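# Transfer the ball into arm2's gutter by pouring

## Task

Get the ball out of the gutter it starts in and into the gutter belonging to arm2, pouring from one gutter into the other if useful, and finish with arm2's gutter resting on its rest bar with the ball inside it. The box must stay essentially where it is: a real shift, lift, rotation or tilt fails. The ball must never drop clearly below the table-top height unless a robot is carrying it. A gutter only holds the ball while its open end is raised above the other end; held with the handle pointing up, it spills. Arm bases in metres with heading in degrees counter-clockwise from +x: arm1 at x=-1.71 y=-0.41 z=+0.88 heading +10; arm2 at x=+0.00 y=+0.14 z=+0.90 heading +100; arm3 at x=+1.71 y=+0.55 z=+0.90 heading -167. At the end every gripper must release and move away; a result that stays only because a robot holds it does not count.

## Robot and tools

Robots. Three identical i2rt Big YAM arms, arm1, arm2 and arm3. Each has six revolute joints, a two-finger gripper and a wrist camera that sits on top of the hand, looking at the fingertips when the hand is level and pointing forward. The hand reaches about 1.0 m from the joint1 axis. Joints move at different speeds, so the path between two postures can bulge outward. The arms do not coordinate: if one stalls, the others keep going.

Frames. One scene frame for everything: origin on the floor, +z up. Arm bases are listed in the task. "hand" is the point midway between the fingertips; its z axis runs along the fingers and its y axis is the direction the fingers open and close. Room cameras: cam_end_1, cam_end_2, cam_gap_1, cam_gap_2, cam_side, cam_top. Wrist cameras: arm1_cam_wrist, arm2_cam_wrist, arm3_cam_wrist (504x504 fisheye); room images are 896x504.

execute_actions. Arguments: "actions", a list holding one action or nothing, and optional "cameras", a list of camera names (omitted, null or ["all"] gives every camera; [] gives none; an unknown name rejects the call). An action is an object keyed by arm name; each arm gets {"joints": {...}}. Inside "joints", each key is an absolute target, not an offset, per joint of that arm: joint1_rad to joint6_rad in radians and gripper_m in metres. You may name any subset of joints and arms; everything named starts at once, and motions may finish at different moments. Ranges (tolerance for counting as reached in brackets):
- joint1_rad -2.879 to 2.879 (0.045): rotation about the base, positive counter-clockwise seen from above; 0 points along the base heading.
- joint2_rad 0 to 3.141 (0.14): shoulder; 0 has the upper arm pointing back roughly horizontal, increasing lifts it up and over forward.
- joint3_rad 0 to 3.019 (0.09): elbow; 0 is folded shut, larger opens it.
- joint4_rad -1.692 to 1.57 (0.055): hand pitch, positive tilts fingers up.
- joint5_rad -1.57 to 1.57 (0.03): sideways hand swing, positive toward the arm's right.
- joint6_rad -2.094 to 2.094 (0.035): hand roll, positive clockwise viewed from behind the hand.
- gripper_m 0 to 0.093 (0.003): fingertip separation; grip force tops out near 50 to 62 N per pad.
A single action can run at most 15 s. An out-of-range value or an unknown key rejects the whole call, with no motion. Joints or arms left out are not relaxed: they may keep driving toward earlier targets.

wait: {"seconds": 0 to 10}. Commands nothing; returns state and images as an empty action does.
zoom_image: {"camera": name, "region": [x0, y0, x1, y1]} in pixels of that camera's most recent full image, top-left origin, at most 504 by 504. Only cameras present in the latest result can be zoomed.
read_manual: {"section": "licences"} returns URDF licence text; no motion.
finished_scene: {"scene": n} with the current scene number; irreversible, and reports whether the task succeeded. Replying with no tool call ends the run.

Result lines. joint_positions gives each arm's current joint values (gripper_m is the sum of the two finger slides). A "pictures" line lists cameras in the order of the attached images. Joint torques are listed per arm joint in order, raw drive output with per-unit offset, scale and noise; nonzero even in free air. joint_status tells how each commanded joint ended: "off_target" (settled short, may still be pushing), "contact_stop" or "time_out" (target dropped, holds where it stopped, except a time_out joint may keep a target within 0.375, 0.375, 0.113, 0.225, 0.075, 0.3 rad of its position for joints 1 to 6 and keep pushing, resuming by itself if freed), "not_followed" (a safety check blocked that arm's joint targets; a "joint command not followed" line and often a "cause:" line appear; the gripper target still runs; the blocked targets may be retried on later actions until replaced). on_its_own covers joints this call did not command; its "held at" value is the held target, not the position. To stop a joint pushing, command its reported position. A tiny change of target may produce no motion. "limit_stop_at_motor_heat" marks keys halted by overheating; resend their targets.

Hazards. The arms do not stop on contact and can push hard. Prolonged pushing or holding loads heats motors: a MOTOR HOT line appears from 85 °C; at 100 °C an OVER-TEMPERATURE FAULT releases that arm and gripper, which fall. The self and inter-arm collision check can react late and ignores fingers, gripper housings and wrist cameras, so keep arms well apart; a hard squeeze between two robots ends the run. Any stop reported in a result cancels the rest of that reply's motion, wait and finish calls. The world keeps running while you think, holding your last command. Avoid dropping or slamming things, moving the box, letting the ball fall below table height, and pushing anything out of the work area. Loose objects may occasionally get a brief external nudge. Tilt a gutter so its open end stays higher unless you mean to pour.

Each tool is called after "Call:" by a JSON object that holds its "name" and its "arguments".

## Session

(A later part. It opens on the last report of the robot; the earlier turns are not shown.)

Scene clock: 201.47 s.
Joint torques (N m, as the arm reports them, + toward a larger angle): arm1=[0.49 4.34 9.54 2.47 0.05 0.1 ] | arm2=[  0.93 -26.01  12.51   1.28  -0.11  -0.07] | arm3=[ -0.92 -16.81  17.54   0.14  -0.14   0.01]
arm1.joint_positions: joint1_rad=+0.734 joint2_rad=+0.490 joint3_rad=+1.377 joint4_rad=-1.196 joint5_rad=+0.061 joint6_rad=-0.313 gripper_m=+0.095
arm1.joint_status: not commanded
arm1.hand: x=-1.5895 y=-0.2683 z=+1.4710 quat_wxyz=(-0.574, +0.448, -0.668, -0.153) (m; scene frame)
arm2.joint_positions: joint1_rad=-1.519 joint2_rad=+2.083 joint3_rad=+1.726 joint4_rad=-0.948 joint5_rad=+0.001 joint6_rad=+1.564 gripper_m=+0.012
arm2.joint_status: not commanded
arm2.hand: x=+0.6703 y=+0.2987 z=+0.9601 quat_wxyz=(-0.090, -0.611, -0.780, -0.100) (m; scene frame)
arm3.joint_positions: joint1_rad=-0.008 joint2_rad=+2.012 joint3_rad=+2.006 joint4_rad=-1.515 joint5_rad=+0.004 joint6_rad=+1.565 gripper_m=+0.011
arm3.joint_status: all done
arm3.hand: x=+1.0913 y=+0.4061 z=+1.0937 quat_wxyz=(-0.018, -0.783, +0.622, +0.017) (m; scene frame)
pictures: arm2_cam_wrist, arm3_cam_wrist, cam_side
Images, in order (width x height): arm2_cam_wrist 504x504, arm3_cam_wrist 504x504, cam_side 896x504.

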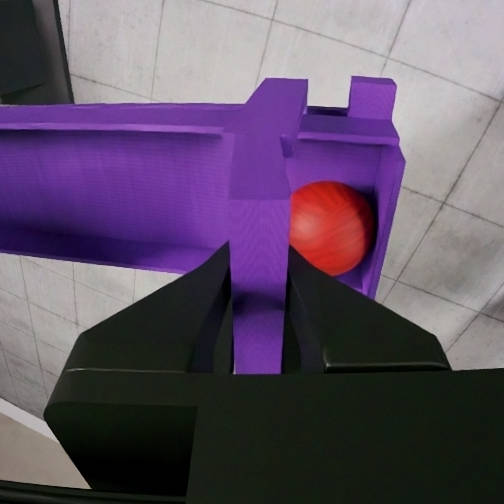

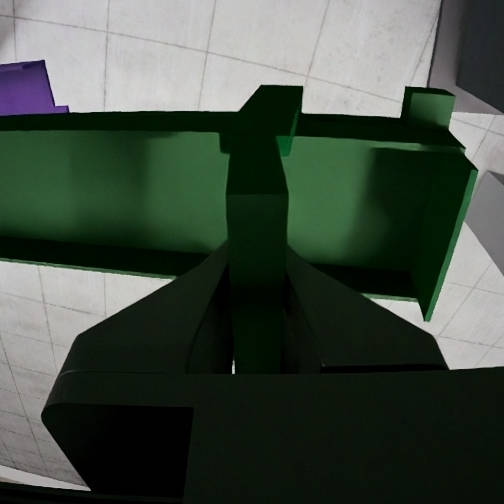

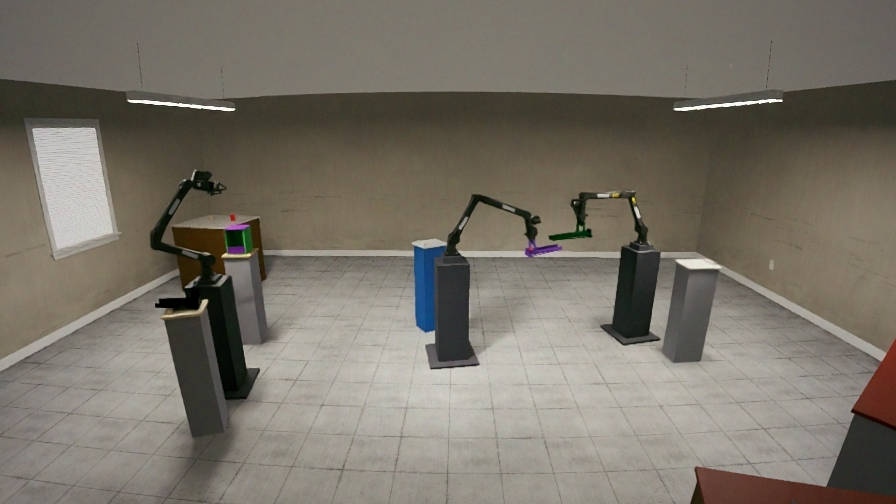

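Call:
{"name": "execute_actions", "arguments": {"actions": [{"arm3":{"joints":{"joint2_rad":1.62,"joint3_rad":1.7,"joint4_rad":-1.36}}}], "cameras": []}}

Call:
{"name": "execute_actions", "arguments": {"actions": [{"arm3":{"joints":{"joint1_rad":1.8,"joint5_rad":-0.22,"joint6_rad":0.43}},"arm2":{"joints":{"joint2_rad":1.8,"joint3_rad":1.9,"joint4_rad":-1.2}}}], "cameras": ["arm2_cam_wrist"]}}

Call:
{"name": "execute_actions", "arguments": {"actions": [{"arm2":{"joints":{"joint1_rad":-0.7}}}], "cameras": ["arm2_cam_wrist"]}}

Call:
{"name": "execute_actions", "arguments": {"actions": [{"arm2":{"joints":{"joint1_rad":0.052}}}], "cameras": ["arm2_cam_wrist","cam_side"]}}

Scene clock: 209.37 s.
Joint torques (N m, as the arm reports them, + toward a larger angle): arm1=[0.45 4.34 9.54 2.48 0.04 0.1 ] | arm2=[  0.99 -25.98  12.44   1.31  -0.11  -0.04] | arm3=[ -1.02 -11.27  12.7    1.39  -0.14  -0.01]
arm1.joint_positions: joint1_rad=+0.734 joint2_rad=+0.490 joint3_rad=+1.377 joint4_rad=-1.196 joint5_rad=+0.061 joint6_rad=-0.313 gripper_m=+0.095
arm1.joint_status: not commanded
arm1.hand: x=-1.5895 y=-0.2683 z=+1.4710 quat_wxyz=(-0.574, +0.448, -0.668, -0.153) (m; scene frame)
arm2.joint_positions: joint1_rad=-1.519 joint2_rad=+2.083 joint3_rad=+1.726 joint4_rad=-0.948 joint5_rad=+0.001 joint6_rad=+1.564 gripper_m=+0.012
arm2.joint_status: not commanded
arm2.hand: x=+0.6703 y=+0.2987 z=+0.9601 quat_wxyz=(-0.090, -0.611, -0.780, -0.100) (m; scene frame)
arm3.joint_positions: joint1_rad=-0.008 joint2_rad=+1.620 joint3_rad=+1.688 joint4_rad=-1.379 joint5_rad=+0.004 joint6_rad=+1.565 gripper_m=+0.011
arm3.joint_status: all done
arm3.hand: x=+1.1757 y=+0.4253 z=+1.1912 quat_wxyz=(-0.100, -0.776, +0.617, +0.083) (m; scene frame)
pictures: none
No camera images: the call's "cameras" was empty. Leave "cameras" out to get every camera's image.

Scene clock: 211.33 s.
Joint torques (N m, as the arm reports them, + toward a larger angle): arm1=[0.44 4.32 9.53 2.47 0.05 0.1 ] | arm2=[  0.84 -19.65  12.73   0.74  -0.12  -0.06] | arm3=[ -0.88 -14.46  12.72   0.87  -0.27  -0.14]
arm1.joint_positions: joint1_rad=+0.734 joint2_rad=+0.490 joint3_rad=+1.377 joint4_rad=-1.196 joint5_rad=+0.061 joint6_rad=-0.313 gripper_m=+0.095
arm1.joint_status: not commanded
arm1.hand: x=-1.5895 y=-0.2683 z=+1.4710 quat_wxyz=(-0.574, +0.448, -0.668, -0.153) (m; scene frame)
arm2.joint_positions: joint1_rad=-1.519 joint2_rad=+1.807 joint3_rad=+1.863 joint4_rad=-1.200 joint5_rad=+0.001 joint6_rad=+1.564 gripper_m=+0.012
arm2.joint_status: all done
arm2.hand: x=+0.6400 y=+0.2952 z=+1.1838 quat_wxyz=(-0.139, -0.602, -0.769, -0.162) (m; scene frame)
arm3.joint_positions: joint1_rad=+1.809 joint2_rad=+1.643 joint3_rad=+1.688 joint4_rad=-1.365 joint5_rad=-0.217 joint6_rad=+0.436 gripper_m=+0.011
arm3.joint_status: all done
arm3.hand: x=+2.0005 y=+0.0652 z=+1.1842 quat_wxyz=(-0.153, -0.676, -0.719, -0.061) (m; scene frame)
pictures: arm2_cam_wrist
Images, in order (width x height): arm2_cam_wrist 504x504.

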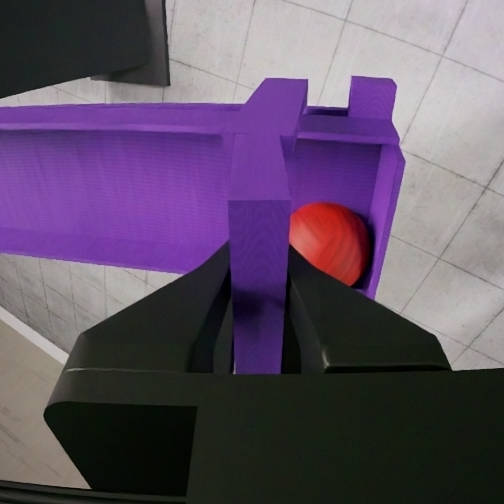

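Scene clock: 213.07 s.
Joint torques (N m, as the arm reports them, + toward a larger angle): arm1=[0.45 4.38 9.54 2.48 0.05 0.1 ] | arm2=[  0.62 -20.45  12.68   0.82  -0.04  -0.08] | arm3=[ -1.47 -13.94  12.68   0.89  -0.26  -0.14]
arm1.joint_positions: joint1_rad=+0.734 joint2_rad=+0.490 joint3_rad=+1.377 joint4_rad=-1.196 joint5_rad=+0.061 joint6_rad=-0.313 gripper_m=+0.095
arm1.joint_status: not commanded
arm1.hand: x=-1.5895 y=-0.2683 z=+1.4710 quat_wxyz=(-0.574, +0.448, -0.668, -0.153) (m; scene frame)
arm2.joint_positions: joint1_rad=-0.704 joint2_rad=+1.810 joint3_rad=+1.863 joint4_rad=-1.200 joint5_rad=+0.000 joint6_rad=+1.565 gripper_m=+0.012
arm2.joint_status: all done
arm2.hand: x=+0.3286 y=+0.7148 z=+1.1736 quat_wxyz=(-0.060, -0.249, -0.946, -0.197) (m; scene frame)
arm3.joint_positions: joint1_rad=+1.809 joint2_rad=+1.643 joint3_rad=+1.688 joint4_rad=-1.365 joint5_rad=-0.217 joint6_rad=+0.436 gripper_m=+0.011
arm3.joint_status: not commanded
arm3.hand: x=+2.0005 y=+0.0652 z=+1.1842 quat_wxyz=(-0.153, -0.676, -0.719, -0.061) (m; scene frame)
pictures: arm2_cam_wrist
Images, in order (width x height): arm2_cam_wrist 504x504.

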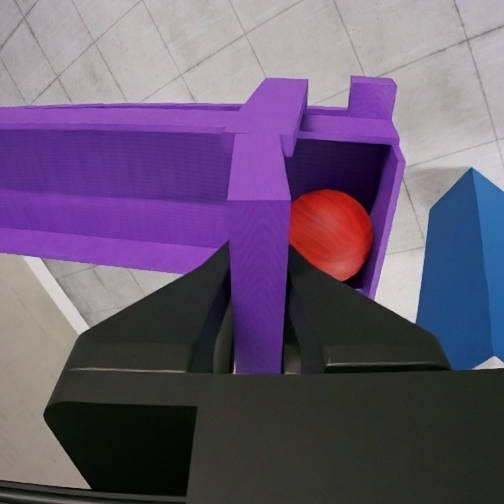

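Scene clock: 214.77 s.
Joint torques (N m, as the arm reports them, + toward a larger angle): arm1=[0.46 4.36 9.53 2.48 0.05 0.1 ] | arm2=[  1.28 -20.34  12.76   0.79  -0.08  -0.07] | arm3=[ -1.39 -14.05  12.67   0.89  -0.27  -0.13]
arm1.joint_positions: joint1_rad=+0.734 joint2_rad=+0.490 joint3_rad=+1.377 joint4_rad=-1.196 joint5_rad=+0.061 joint6_rad=-0.313 gripper_m=+0.095
arm1.joint_status: not commanded
arm1.hand: x=-1.5895 y=-0.2683 z=+1.4710 quat_wxyz=(-0.574, +0.448, -0.668, -0.153) (m; scene frame)
arm2.joint_positions: joint1_rad=+0.046 joint2_rad=+1.810 joint3_rad=+1.863 joint4_rad=-1.200 joint5_rad=+0.000 joint6_rad=+1.566 gripper_m=+0.012
arm2.joint_status: all done
arm2.hand: x=-0.1494 y=+0.7867 z=+1.1693 quat_wxyz=(+0.021, +0.113, -0.973, -0.201) (m; scene frame)
arm3.joint_positions: joint1_rad=+1.809 joint2_rad=+1.643 joint3_rad=+1.688 joint4_rad=-1.365 joint5_rad=-0.217 joint6_rad=+0.436 gripper_m=+0.011
arm3.joint_status: not commanded
arm3.hand: x=+2.0005 y=+0.0652 z=+1.1842 quat_wxyz=(-0.153, -0.676, -0.719, -0.061) (m; scene frame)
pictures: arm2_cam_wrist, cam_side
Images, in order (width x height): arm2_cam_wrist 504x504, cam_side 896x504.

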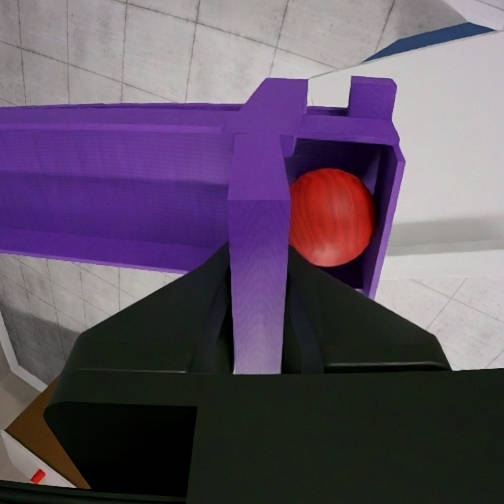

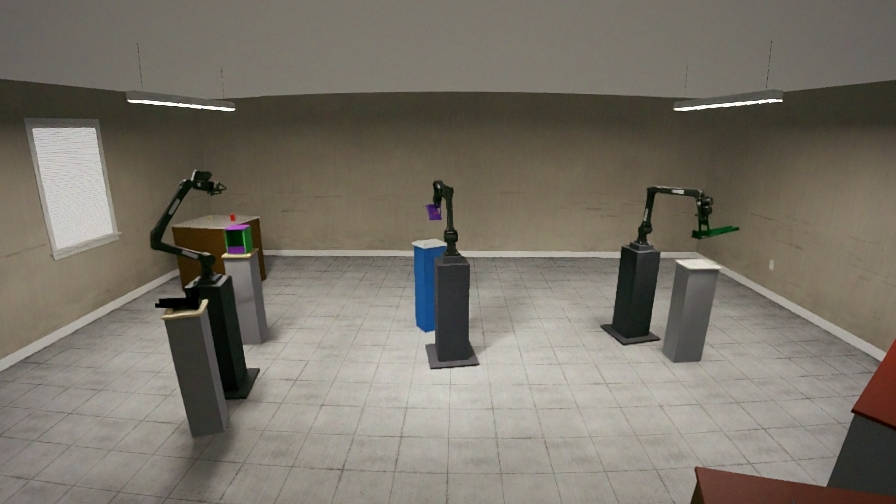

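Call:
{"name": "execute_actions", "arguments": {"actions": [{"arm2":{"joints":{"joint5_rad":-0.3,"joint6_rad":0.8,"joint4_rad":-1.33}}}], "cameras": ["arm2_cam_wrist"]}}

Call:
{"name": "execute_actions", "arguments": {"actions": [{"arm2":{"joints":{"joint6_rad":0.0,"joint4_rad":-1.5}}}], "cameras": ["arm2_cam_wrist"]}}

Call:
{"name": "execute_actions", "arguments": {"actions": [{"arm2":{"joints":{"joint6_rad":-0.28,"joint2_rad":2.05,"joint3_rad":2.06,"joint4_rad":-1.6}},"arm3":{"joints":{"joint2_rad":1.76,"joint3_rad":1.52,"joint4_rad":-1.22}}}], "cameras": ["arm2_cam_wrist","arm3_cam_wrist","cam_side"]}}

Scene clock: 222.10 s.
Joint torques (N m, as the arm reports them, + toward a larger angle): arm1=[0.48 4.36 9.54 2.47 0.05 0.1 ] | arm2=[  1.43 -19.95  12.53   0.48  -0.67  -0.15] | arm3=[ -1.44 -13.92  12.67   0.89  -0.26  -0.14]
arm1.joint_positions: joint1_rad=+0.734 joint2_rad=+0.490 joint3_rad=+1.377 joint4_rad=-1.196 joint5_rad=+0.061 joint6_rad=-0.313 gripper_m=+0.095
arm1.joint_status: not commanded
arm1.hand: x=-1.5895 y=-0.2683 z=+1.4710 quat_wxyz=(-0.574, +0.448, -0.668, -0.153) (m; scene frame)
arm2.joint_positions: joint1_rad=+0.046 joint2_rad=+1.810 joint3_rad=+1.863 joint4_rad=-1.327 joint5_rad=-0.293 joint6_rad=+0.807 gripper_m=+0.012
arm2.joint_status: all done
arm2.hand: x=-0.1907 y=+0.7452 z=+1.1657 quat_wxyz=(+0.101, +0.484, -0.852, -0.172) (m; scene frame)
arm3.joint_positions: joint1_rad=+1.809 joint2_rad=+1.643 joint3_rad=+1.688 joint4_rad=-1.365 joint5_rad=-0.217 joint6_rad=+0.436 gripper_m=+0.011
arm3.joint_status: not commanded
arm3.hand: x=+2.0005 y=+0.0652 z=+1.1842 quat_wxyz=(-0.153, -0.676, -0.719, -0.061) (m; scene frame)
pictures: arm2_cam_wrist
Images, in order (width x height): arm2_cam_wrist 504x504.

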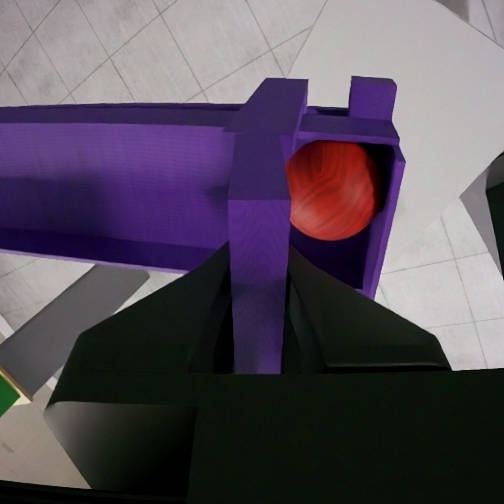

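Scene clock: 223.87 s.
Joint torques (N m, as the arm reports them, + toward a larger angle): arm1=[0.48 4.35 9.53 2.48 0.05 0.1 ] | arm2=[  1.22 -19.57  12.23   0.08  -0.69  -0.13] | arm3=[ -1.4  -13.89  12.67   0.88  -0.27  -0.13]
arm1.joint_positions: joint1_rad=+0.734 joint2_rad=+0.490 joint3_rad=+1.377 joint4_rad=-1.196 joint5_rad=+0.061 joint6_rad=-0.313 gripper_m=+0.095
arm1.joint_status: not commanded
arm1.hand: x=-1.5895 y=-0.2683 z=+1.4710 quat_wxyz=(-0.574, +0.448, -0.668, -0.153) (m; scene frame)
arm2.joint_positions: joint1_rad=+0.046 joint2_rad=+1.810 joint3_rad=+1.863 joint4_rad=-1.493 joint5_rad=-0.293 joint6_rad=+0.006 gripper_m=+0.012
arm2.joint_status: all done
arm2.hand: x=-0.1820 y=+0.7072 z=+1.1579 quat_wxyz=(+0.078, +0.776, -0.611, -0.134) (m; scene frame)
arm3.joint_positions: joint1_rad=+1.809 joint2_rad=+1.643 joint3_rad=+1.688 joint4_rad=-1.365 joint5_rad=-0.217 joint6_rad=+0.436 gripper_m=+0.011
arm3.joint_status: not commanded
arm3.hand: x=+2.0005 y=+0.0652 z=+1.1842 quat_wxyz=(-0.153, -0.676, -0.719, -0.061) (m; scene frame)
pictures: arm2_cam_wrist
Images, in order (width x height): arm2_cam_wrist 504x504.

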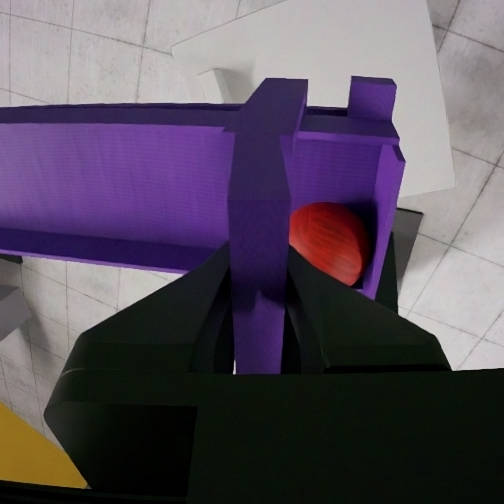

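Scene clock: 225.13 s.
Joint torques (N m, as the arm reports them, + toward a larger angle): arm1=[0.48 4.33 9.54 2.47 0.04 0.1 ] | arm2=[  1.13 -25.16  13.67  -0.56  -0.71  -0.14] | arm3=[ -1.3  -16.08  13.37   0.83  -0.27  -0.12]
arm1.joint_positions: joint1_rad=+0.734 joint2_rad=+0.490 joint3_rad=+1.377 joint4_rad=-1.196 joint5_rad=+0.061 joint6_rad=-0.313 gripper_m=+0.095
arm1.joint_status: not commanded
arm1.hand: x=-1.5895 y=-0.2683 z=+1.4710 quat_wxyz=(-0.574, +0.448, -0.668, -0.153) (m; scene frame)
arm2.joint_positions: joint1_rad=+0.046 joint2_rad=+2.085 joint3_rad=+2.001 joint4_rad=-1.587 joint5_rad=-0.293 joint6_rad=-0.272 gripper_m=+0.012
arm2.joint_status: all done
arm2.hand: x=-0.1890 y=+0.7387 z=+1.0492 quat_wxyz=(+0.141, +0.845, -0.512, -0.065) (m; scene frame)
arm3.joint_positions: joint1_rad=+1.809 joint2_rad=+1.799 joint3_rad=+1.491 joint4_rad=-1.232 joint5_rad=-0.217 joint6_rad=+0.435 gripper_m=+0.011
arm3.joint_status: all done
arm3.hand: x=+1.9943 y=+0.0773 z=+1.0238 quat_wxyz=(-0.049, -0.689, -0.716, -0.098) (m; scene frame)
pictures: arm2_cam_wrist, arm3_cam_wrist, cam_side
Images, in order (width x height): arm2_cam_wrist 504x504, arm3_cam_wrist 504x504, cam_side 896x504.

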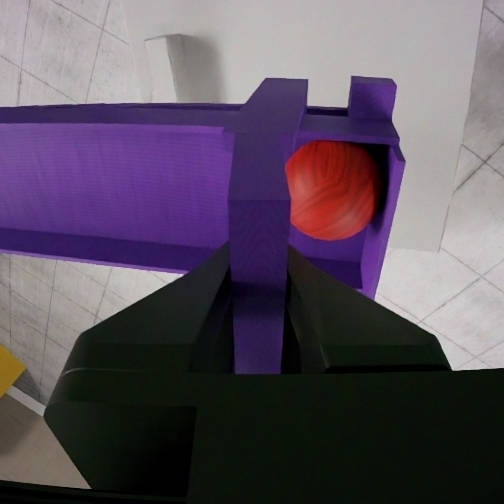

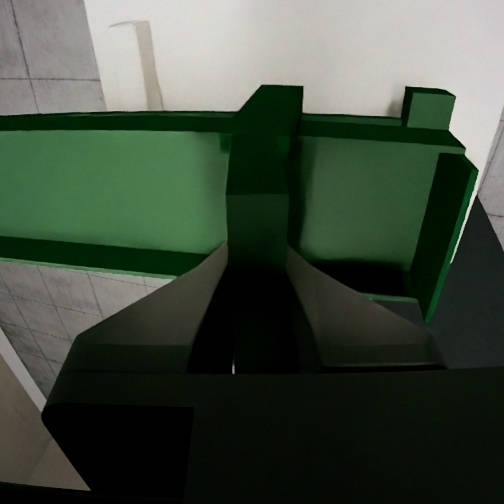

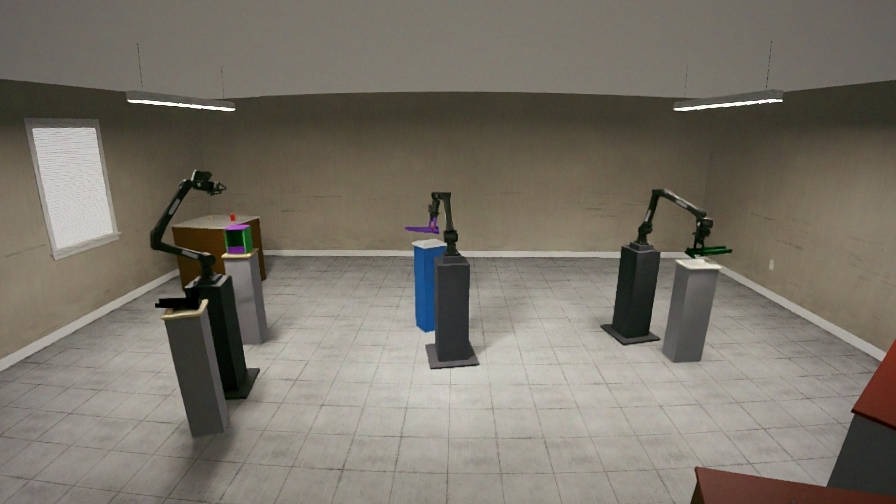

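Call:
{"name": "execute_actions", "arguments": {"actions": [{"arm2":{"joints":{"joint1_rad":0.022,"joint5_rad":-0.25,"joint2_rad":2.07,"joint3_rad":1.9,"joint4_rad":-1.37}},"arm3":{"joints":{"joint1_rad":1.765,"joint2_rad":1.79,"joint3_rad":1.42,"joint4_rad":-1.09}}}], "cameras": ["arm2_cam_wrist","arm3_cam_wrist","cam_side"]}}

Call:
{"name": "zoom_image", "arguments": {"camera": "cam_side", "region": [390, 190, 470, 260]}}

Call:
{"name": "zoom_image", "arguments": {"camera": "cam_side", "region": [660, 200, 750, 280]}}

Scene clock: 234.90 s.
Joint torques (N m, as the arm reports them, + toward a larger angle): arm1=[0.47 4.33 9.54 2.48 0.05 0.1 ] | arm2=[  0.11 -23.72   9.33   0.45  -0.5   -0.14] | arm3=[ -0.69 -14.55  11.99   0.97  -0.27  -0.12]
arm1.joint_positions: joint1_rad=+0.734 joint2_rad=+0.490 joint3_rad=+1.377 joint4_rad=-1.196 joint5_rad=+0.061 joint6_rad=-0.313 gripper_m=+0.095
arm1.joint_status: not commanded
arm1.hand: x=-1.5895 y=-0.2683 z=+1.4710 quat_wxyz=(-0.574, +0.448, -0.668, -0.153) (m; scene frame)
arm2.joint_positions: joint1_rad=+0.026 joint2_rad=+2.084 joint3_rad=+1.893 joint4_rad=-1.380 joint5_rad=-0.247 joint6_rad=-0.274 gripper_m=+0.012
arm2.joint_status: all done
arm2.hand: x=-0.1735 y=+0.7606 z=+1.0048 quat_wxyz=(+0.089, +0.848, -0.515, -0.083) (m; scene frame)
arm3.joint_positions: joint1_rad=+1.766 joint2_rad=+1.799 joint3_rad=+1.404 joint4_rad=-1.103 joint5_rad=-0.217 joint6_rad=+0.435 gripper_m=+0.011
arm3.joint_status: all done
arm3.hand: x=+1.9733 y=+0.0668 z=+0.9933 quat_wxyz=(-0.071, -0.703, -0.702, -0.089) (m; scene frame)
pictures: arm2_cam_wrist, arm3_cam_wrist, cam_side
Images, in order (width x height): arm2_cam_wrist 504x504, arm3_cam_wrist 504x504, cam_side 896x504.

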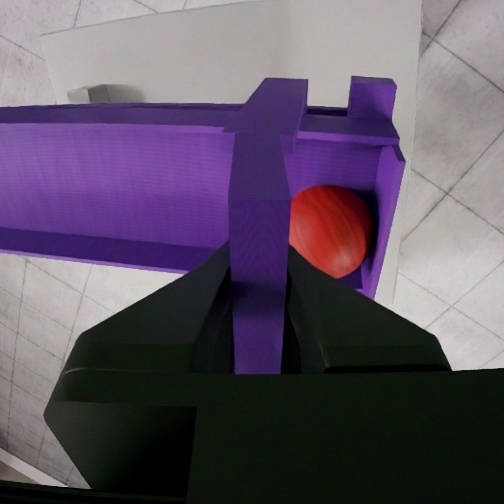

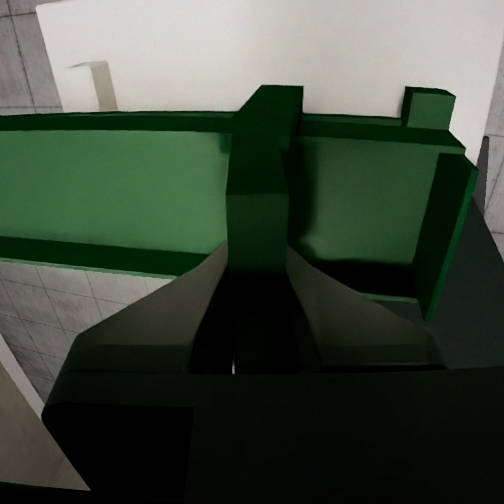

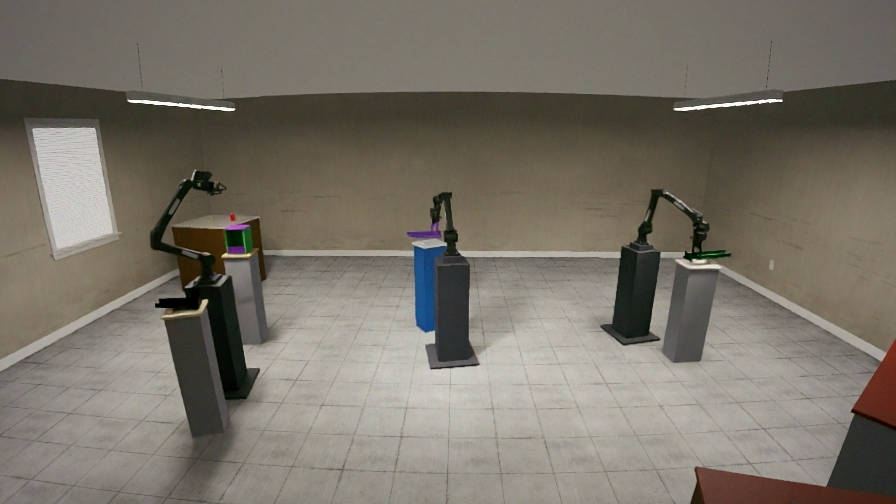

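Region (390, 190, 470, 260) of cam_side's 896x504 image, scaled by 6.300, with more detail than that image has; it fills the top 441 rows of this view, and the rest is white.

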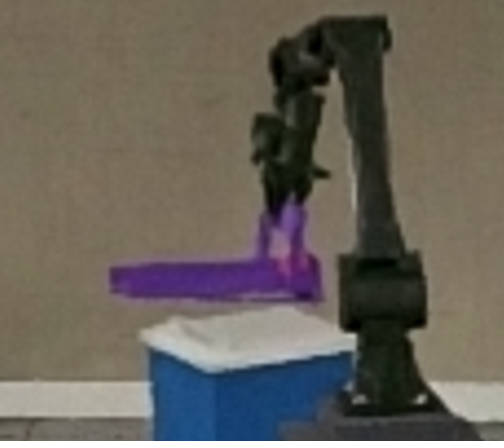

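Region (660, 200, 750, 280) of cam_side's 896x504 image, scaled by 5.600, with more detail than that image has.

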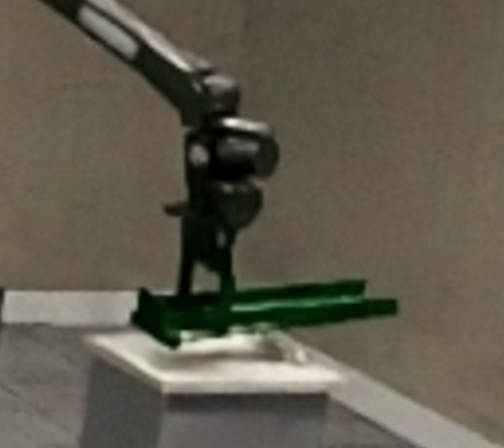

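Call:
{"name": "execute_actions", "arguments": {"actions": [{"arm2":{"joints":{"joint2_rad":2.085,"joint3_rad":1.815,"joint4_rad":-1.29}},"arm3":{"joints":{"joint2_rad":1.81,"joint3_rad":1.36,"joint4_rad":-1.02}}}], "cameras": ["arm2_cam_wrist","arm3_cam_wrist","cam_side"]}}

Call:
{"name": "zoom_image", "arguments": {"camera": "cam_side", "region": [390, 190, 470, 260]}}

Call:
{"name": "zoom_image", "arguments": {"camera": "cam_side", "region": [660, 200, 750, 280]}}

Scene clock: 240.67 s.
Joint torques (N m, as the arm reports them, + toward a larger angle): arm1=[0.48 4.32 9.54 2.48 0.05 0.1 ] | arm2=[  0.   -22.07   9.01   0.4   -0.48  -0.13] | arm3=[ -0.83 -13.16  11.25   0.94  -0.28  -0.11]
arm1.joint_positions: joint1_rad=+0.734 joint2_rad=+0.490 joint3_rad=+1.377 joint4_rad=-1.196 joint5_rad=+0.061 joint6_rad=-0.313 gripper_m=+0.095
arm1.joint_status: not commanded
arm1.hand: x=-1.5895 y=-0.2683 z=+1.4710 quat_wxyz=(-0.574, +0.448, -0.668, -0.153) (m; scene frame)
arm2.joint_positions: joint1_rad=+0.026 joint2_rad=+2.090 joint3_rad=+1.810 joint4_rad=-1.299 joint5_rad=-0.247 joint6_rad=-0.275 gripper_m=+0.012
arm2.joint_status: all done
arm2.hand: x=-0.1716 y=+0.7522 z=+0.9708 quat_wxyz=(+0.092, +0.848, -0.515, -0.081) (m; scene frame)
arm3.joint_positions: joint1_rad=+1.766 joint2_rad=+1.809 joint3_rad=+1.349 joint4_rad=-1.034 joint5_rad=-0.217 joint6_rad=+0.435 gripper_m=+0.011
arm3.joint_status: all done
arm3.hand: x=+1.9709 y=+0.0720 z=+0.9691 quat_wxyz=(-0.073, -0.702, -0.702, -0.088) (m; scene frame)
pictures: arm2_cam_wrist, arm3_cam_wrist, cam_side
Images, in order (width x height): arm2_cam_wrist 504x504, arm3_cam_wrist 504x504, cam_side 896x504.

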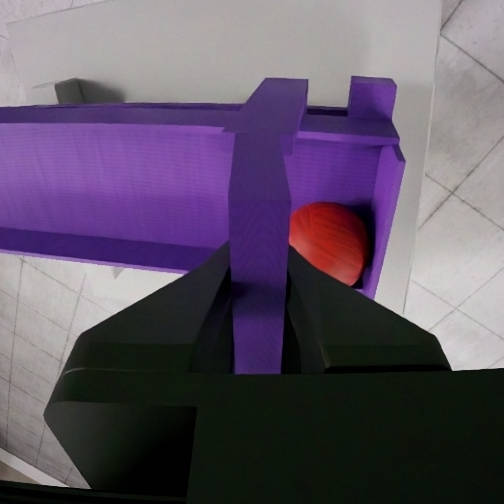

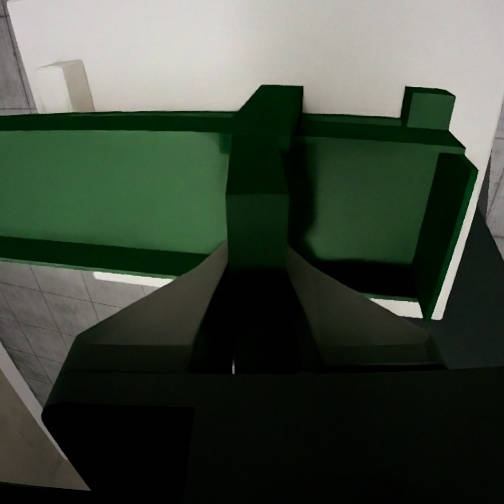

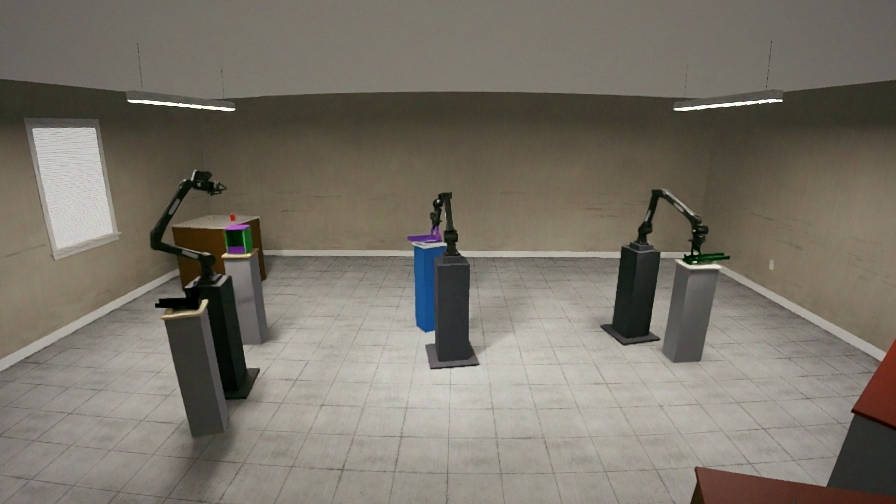

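Region (390, 190, 470, 260) of cam_side's 896x504 image, scaled by 6.300, with more detail than that image has; it fills the top 441 rows of this view, and the rest is white.

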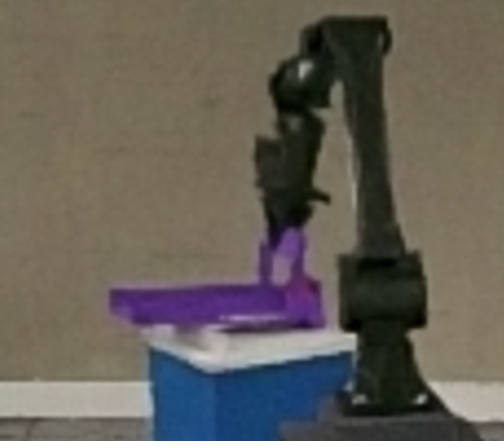

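Region (660, 200, 750, 280) of cam_side's 896x504 image, scaled by 5.600, with more detail than that image has.

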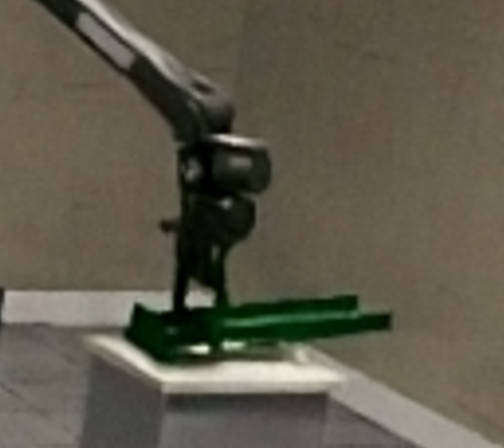

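Call:
{"name": "execute_actions", "arguments": {"actions": [{"arm2":{"joints":{"joint3_rad":1.79,"joint4_rad":-1.275}},"arm3":{"joints":{"joint3_rad":1.335,"joint4_rad":-1.005}}}], "cameras": []}}

Call:
{"name": "execute_actions", "arguments": {"actions": [{"arm2":{"joints":{"gripper_m":0.06}},"arm3":{"joints":{"gripper_m":0.06}}}], "cameras": ["arm2_cam_wrist","arm3_cam_wrist","cam_side"]}}

Scene clock: 244.43 s.
Joint torques (N m, as the arm reports them, + toward a larger angle): arm1=[0.46 4.3  9.53 2.48 0.05 0.1 ] | arm2=[  0.15 -22.9    8.11   0.34  -0.52  -0.16] | arm3=[ -0.39 -13.41  10.19   0.94  -0.31  -0.1 ]
arm1.joint_positions: joint1_rad=+0.734 joint2_rad=+0.490 joint3_rad=+1.377 joint4_rad=-1.196 joint5_rad=+0.061 joint6_rad=-0.313 gripper_m=+0.095
arm1.joint_status: not commanded
arm1.hand: x=-1.5895 y=-0.2683 z=+1.4710 quat_wxyz=(-0.574, +0.448, -0.668, -0.153) (m; scene frame)
arm2.joint_positions: joint1_rad=+0.026 joint2_rad=+2.090 joint3_rad=+1.795 joint4_rad=-1.283 joint5_rad=-0.247 joint6_rad=-0.275 gripper_m=+0.012
arm2.joint_status: all done
arm2.hand: x=-0.1712 y=+0.7506 z=+0.9651 quat_wxyz=(+0.091, +0.848, -0.515, -0.081) (m; scene frame)
arm3.joint_positions: joint1_rad=+1.766 joint2_rad=+1.809 joint3_rad=+1.333 joint4_rad=-1.018 joint5_rad=-0.217 joint6_rad=+0.434 gripper_m=+0.011
arm3.joint_status: all done
arm3.hand: x=+1.9697 y=+0.0746 z=+0.9637 quat_wxyz=(-0.073, -0.702, -0.703, -0.088) (m; scene frame)
pictures: none
No camera images: the call's "cameras" was empty. Leave "cameras" out to get every camera's image.

Scene clock: 245.07 s.
Joint torques (N m, as the arm reports them, + toward a larger angle): arm1=[0.47 4.31 9.54 2.47 0.05 0.1 ] | arm2=[  0.29 -21.66   8.09   0.38  -0.5   -0.13] | arm3=[ -0.68 -13.6   10.28   0.92  -0.27  -0.1 ]
arm1.joint_positions: joint1_rad=+0.734 joint2_rad=+0.490 joint3_rad=+1.377 joint4_rad=-1.196 joint5_rad=+0.061 joint6_rad=-0.313 gripper_m=+0.095
arm1.joint_status: not commanded
arm1.hand: x=-1.5895 y=-0.2683 z=+1.4710 quat_wxyz=(-0.574, +0.448, -0.668, -0.153) (m; scene frame)
arm2.joint_positions: joint1_rad=+0.026 joint2_rad=+2.090 joint3_rad=+1.795 joint4_rad=-1.283 joint5_rad=-0.248 joint6_rad=-0.275 gripper_m=+0.060
arm2.joint_status: all done
arm2.hand: x=-0.1713 y=+0.7506 z=+0.9651 quat_wxyz=(+0.092, +0.848, -0.515, -0.081) (m; scene frame)
arm3.joint_positions: joint1_rad=+1.766 joint2_rad=+1.809 joint3_rad=+1.333 joint4_rad=-1.018 joint5_rad=-0.217 joint6_rad=+0.434 gripper_m=+0.060
arm3.joint_status: all done
arm3.hand: x=+1.9698 y=+0.0745 z=+0.9637 quat_wxyz=(-0.073, -0.702, -0.703, -0.088) (m; scene frame)
pictures: arm2_cam_wrist, arm3_cam_wrist, cam_side
Images, in order (width x height): arm2_cam_wrist 504x504, arm3_cam_wrist 504x504, cam_side 896x504.

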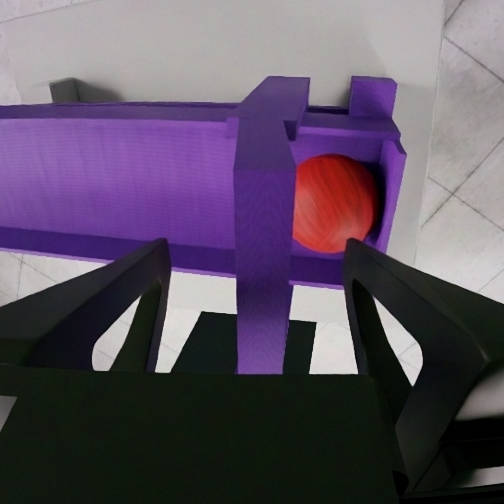

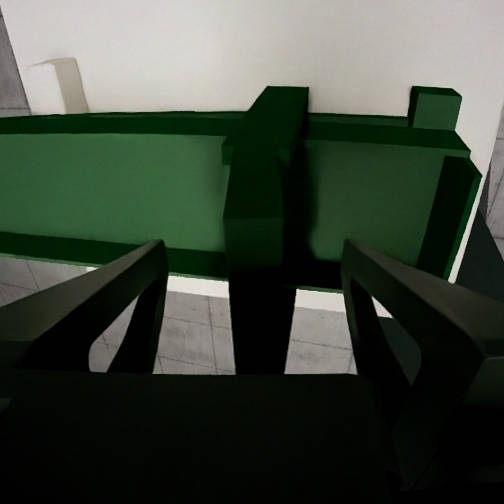

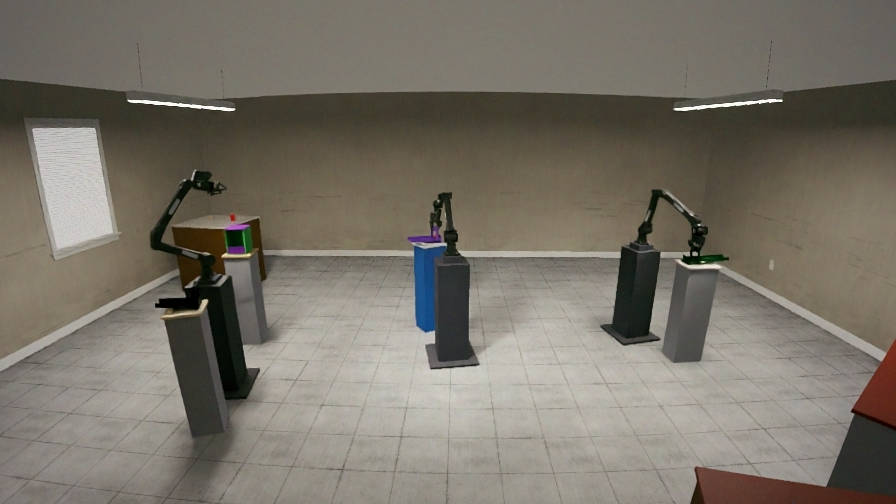

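Call:
{"name": "execute_actions", "arguments": {"actions": [{"arm2":{"joints":{"joint2_rad":2.05,"joint3_rad":2.09,"joint4_rad":-1.6}},"arm3":{"joints":{"joint2_rad":1.75,"joint3_rad":1.62,"joint4_rad":-1.37}}}], "cameras": []}}

Call:
{"name": "execute_actions", "arguments": {"actions": [{"arm2":{"joints":{"joint2_rad":1.3,"joint3_rad":1.6,"joint4_rad":-1.5,"joint5_rad":0,"joint6_rad":0}},"arm3":{"joints":{"joint2_rad":1.3,"joint3_rad":1.6,"joint4_rad":-1.5,"joint5_rad":0,"joint6_rad":0}}}], "cameras": ["arm2_cam_wrist","cam_side","cam_gap_1","cam_gap_2"]}}

Call:
{"name": "zoom_image", "arguments": {"camera": "cam_gap_2", "region": [10, 230, 170, 380]}}

Call:
{"name": "zoom_image", "arguments": {"camera": "cam_side", "region": [390, 210, 470, 260]}}

Scene clock: 252.93 s.
Joint torques (N m, as the arm reports them, + toward a larger angle): arm1=[0.49 4.34 9.54 2.47 0.05 0.1 ] | arm2=[  0.26 -22.51  12.83  -0.41  -0.48  -0.14] | arm3=[ -0.67 -12.72  14.54   0.06  -0.28  -0.1 ]
arm1.joint_positions: joint1_rad=+0.734 joint2_rad=+0.490 joint3_rad=+1.377 joint4_rad=-1.196 joint5_rad=+0.061 joint6_rad=-0.313 gripper_m=+0.095
arm1.joint_status: not commanded
arm1.hand: x=-1.5895 y=-0.2683 z=+1.4710 quat_wxyz=(-0.574, +0.448, -0.668, -0.153) (m; scene frame)
arm2.joint_positions: joint1_rad=+0.026 joint2_rad=+2.056 joint3_rad=+2.043 joint4_rad=-1.591 joint5_rad=-0.248 joint6_rad=-0.275 gripper_m=+0.060
arm2.joint_status: all done
arm2.hand: x=-0.1721 y=+0.7526 z=+1.0796 quat_wxyz=(+0.101, +0.847, -0.517, -0.072) (m; scene frame)
arm3.joint_positions: joint1_rad=+1.766 joint2_rad=+1.746 joint3_rad=+1.586 joint4_rad=-1.360 joint5_rad=-0.217 joint6_rad=+0.434 gripper_m=+0.060
arm3.joint_status: all done
arm3.hand: x=+1.9734 y=+0.0667 z=+1.0865 quat_wxyz=(-0.061, -0.703, -0.702, -0.093) (m; scene frame)
pictures: none
No camera images: the call's "cameras" was empty. Leave "cameras" out to get every camera's image.

Scene clock: 254.57 s.
Joint torques (N m, as the arm reports them, + toward a larger angle): arm1=[0.46 4.34 9.54 2.48 0.05 0.1 ] | arm2=[ 0.18 -8.79  8.69  1.06  0.   -0.03] | arm3=[-0.69 -8.01 13.07  0.65  0.07 -0.12]
arm1.joint_positions: joint1_rad=+0.734 joint2_rad=+0.490 joint3_rad=+1.377 joint4_rad=-1.196 joint5_rad=+0.061 joint6_rad=-0.313 gripper_m=+0.095
arm1.joint_status: not commanded
arm1.hand: x=-1.5895 y=-0.2683 z=+1.4710 quat_wxyz=(-0.574, +0.448, -0.668, -0.153) (m; scene frame)
arm2.joint_positions: joint1_rad=+0.026 joint2_rad=+1.292 joint3_rad=+1.606 joint4_rad=-1.506 joint5_rad=-0.003 joint6_rad=-0.008 gripper_m=+0.060
arm2.joint_status: all done
arm2.hand: x=-0.0927 y=+0.5731 z=+1.2972 quat_wxyz=(-0.114, +0.766, -0.616, -0.139) (m; scene frame)
arm3.joint_positions: joint1_rad=+1.766 joint2_rad=+1.305 joint3_rad=+1.582 joint4_rad=-1.493 joint5_rad=-0.005 joint6_rad=+0.008 gripper_m=+0.060
arm3.joint_status: all done
arm3.hand: x=+1.8977 y=+0.1455 z=+1.2853 quat_wxyz=(-0.150, -0.536, -0.826, +0.093) (m; scene frame)
pictures: arm2_cam_wrist, cam_gap_1, cam_gap_2, cam_side
Images, in order (width x height): arm2_cam_wrist 504x504, cam_gap_1 896x504, cam_gap_2 896x504, cam_side 896x504.

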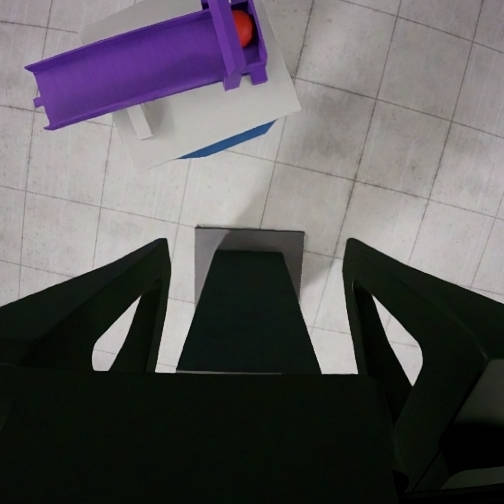

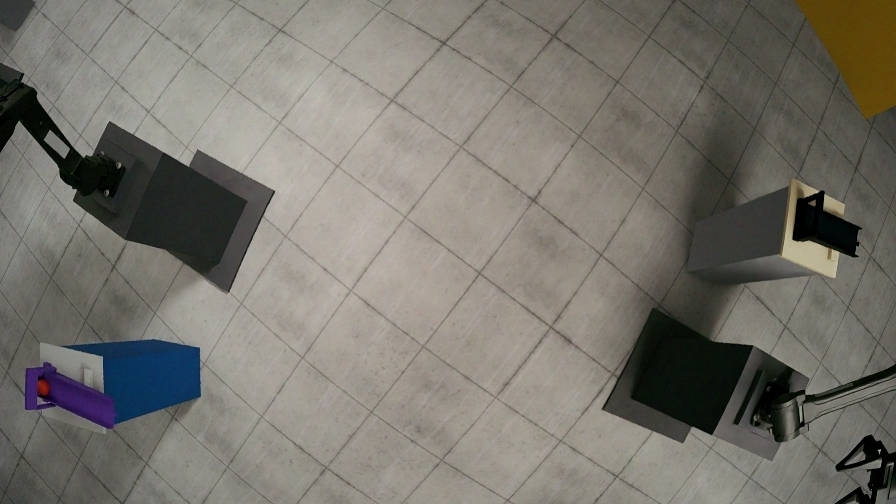

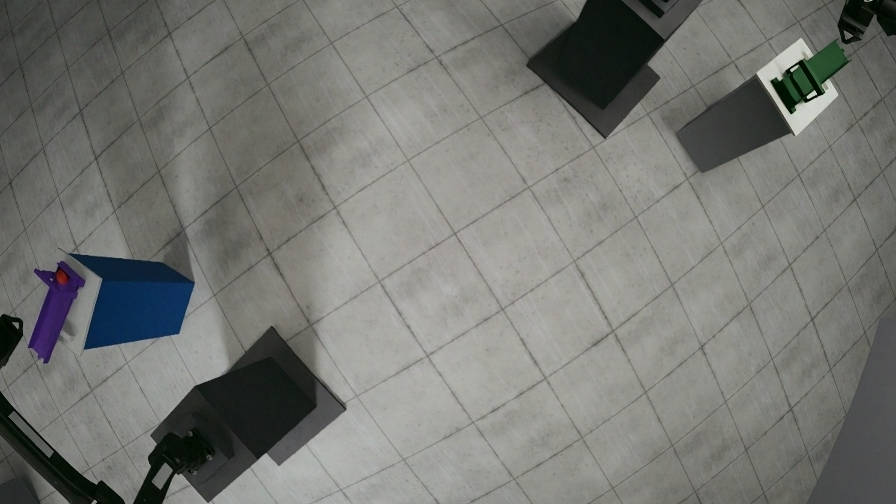

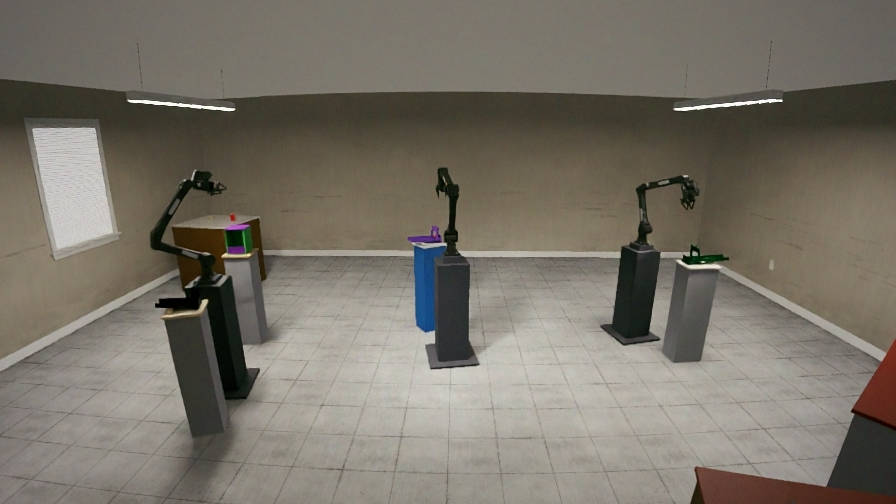

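Region (10, 230, 170, 380) of cam_gap_2's 896x504 image, scaled by 3.150, with more detail than that image has; it fills the top 472 rows of this view, and the rest is white.

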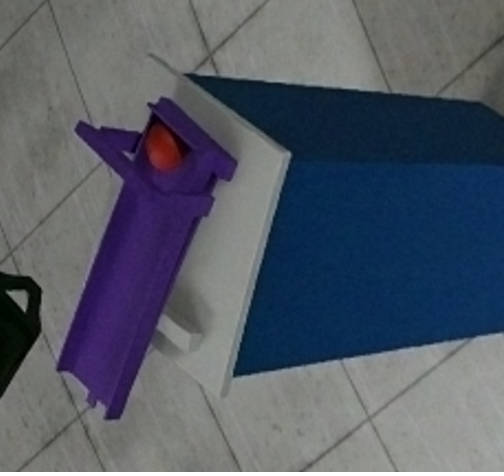

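Region (390, 210, 470, 260) of cam_side's 896x504 image, scaled by 6.300, with more detail than that image has; it fills the top 315 rows of this view, and the rest is white.

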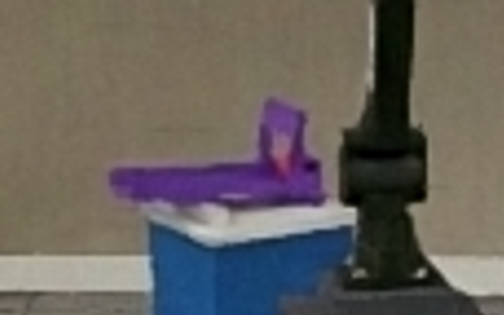

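Call:
{"name": "zoom_image", "arguments": {"camera": "arm2_cam_wrist", "region": [20, 0, 310, 180]}}

Call:
{"name": "zoom_image", "arguments": {"camera": "cam_gap_1", "region": [10, 320, 150, 450]}}

Region (20, 0, 310, 180) of arm2_cam_wrist's 504x504 image, scaled by 1.738, with more detail than that image has; it fills the top 313 rows of this view, and the rest is white.

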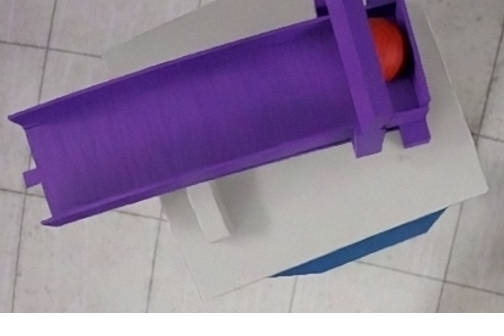

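Region (10, 320, 150, 450) of cam_gap_1's 896x504 image, scaled by 3.600, with more detail than that image has; it fills the top 468 rows of this view, and the rest is white.

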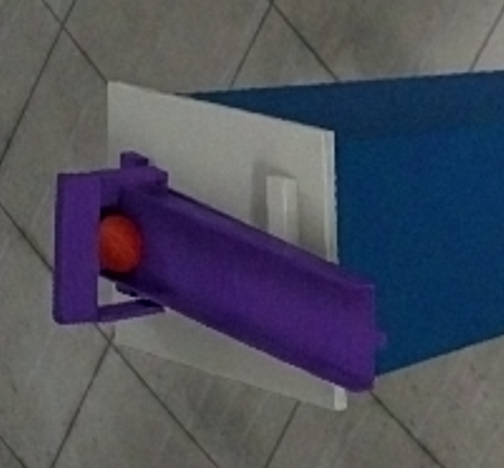

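Call:
{"name": "execute_actions", "arguments": {"actions": [{"arm2":{"joints":{"joint2_rad":2.05,"joint3_rad":2.09,"joint4_rad":-1.6,"joint5_rad":-0.25,"joint6_rad":-0.28,"gripper_m":0.065}}}], "cameras": []}}

Call:
{"name": "execute_actions", "arguments": {"actions": [{"arm2":{"joints":{"joint2_rad":2.085,"joint3_rad":1.775,"joint4_rad":-1.26}}}], "cameras": ["arm2_cam_wrist"]}}

Scene clock: 269.40 s.
Joint torques (N m, as the arm reports them, + toward a larger angle): arm1=[0.46 4.33 9.54 2.47 0.05 0.1 ] | arm2=[ -0.27 -24.72  13.79  -0.31  -0.51  -0.17] | arm3=[-0.63 -8.04 13.06  0.63  0.07 -0.13]
arm1.joint_positions: joint1_rad=+0.734 joint2_rad=+0.490 joint3_rad=+1.377 joint4_rad=-1.196 joint5_rad=+0.061 joint6_rad=-0.313 gripper_m=+0.095
arm1.joint_status: not commanded
arm1.hand: x=-1.5895 y=-0.2683 z=+1.4710 quat_wxyz=(-0.574, +0.448, -0.668, -0.153) (m; scene frame)
arm2.joint_positions: joint1_rad=+0.026 joint2_rad=+2.078 joint3_rad=+2.030 joint4_rad=-1.595 joint5_rad=-0.247 joint6_rad=-0.272 gripper_m=+0.065
arm2.joint_status: all done
arm2.hand: x=-0.1713 y=+0.7493 z=+1.0616 quat_wxyz=(+0.115, +0.845, -0.519, -0.059) (m; scene frame)
arm3.joint_positions: joint1_rad=+1.766 joint2_rad=+1.305 joint3_rad=+1.582 joint4_rad=-1.493 joint5_rad=-0.005 joint6_rad=+0.008 gripper_m=+0.060
arm3.joint_status: not commanded
arm3.hand: x=+1.8977 y=+0.1455 z=+1.2853 quat_wxyz=(-0.150, -0.536, -0.826, +0.093) (m; scene frame)
pictures: none
No camera images: the call's "cameras" was empty. Leave "cameras" out to get every camera's image.

Scene clock: 270.60 s.
Joint torques (N m, as the arm reports them, + toward a larger angle): arm1=[0.44 4.34 9.54 2.48 0.04 0.1 ] | arm2=[  0.15 -21.65   8.44   0.53  -0.47  -0.19] | arm3=[-0.67 -8.05 13.07  0.62  0.08 -0.13]
arm1.joint_positions: joint1_rad=+0.734 joint2_rad=+0.490 joint3_rad=+1.377 joint4_rad=-1.196 joint5_rad=+0.061 joint6_rad=-0.313 gripper_m=+0.095
arm1.joint_status: not commanded
arm1.hand: x=-1.5895 y=-0.2683 z=+1.4710 quat_wxyz=(-0.574, +0.448, -0.668, -0.153) (m; scene frame)
arm2.joint_positions: joint1_rad=+0.026 joint2_rad=+2.085 joint3_rad=+1.776 joint4_rad=-1.272 joint5_rad=-0.248 joint6_rad=-0.273 gripper_m=+0.065
arm2.joint_status: all done
arm2.hand: x=-0.1705 y=+0.7468 z=+0.9613 quat_wxyz=(+0.093, +0.848, -0.516, -0.080) (m; scene frame)
arm3.joint_positions: joint1_rad=+1.766 joint2_rad=+1.305 joint3_rad=+1.582 joint4_rad=-1.493 joint5_rad=-0.005 joint6_rad=+0.008 gripper_m=+0.060
arm3.joint_status: not commanded
arm3.hand: x=+1.8977 y=+0.1455 z=+1.2853 quat_wxyz=(-0.150, -0.536, -0.826, +0.093) (m; scene frame)
pictures: arm2_cam_wrist
Images, in order (width x height): arm2_cam_wrist 504x504.

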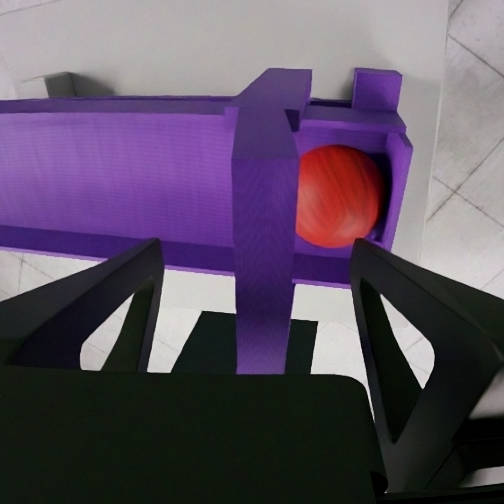

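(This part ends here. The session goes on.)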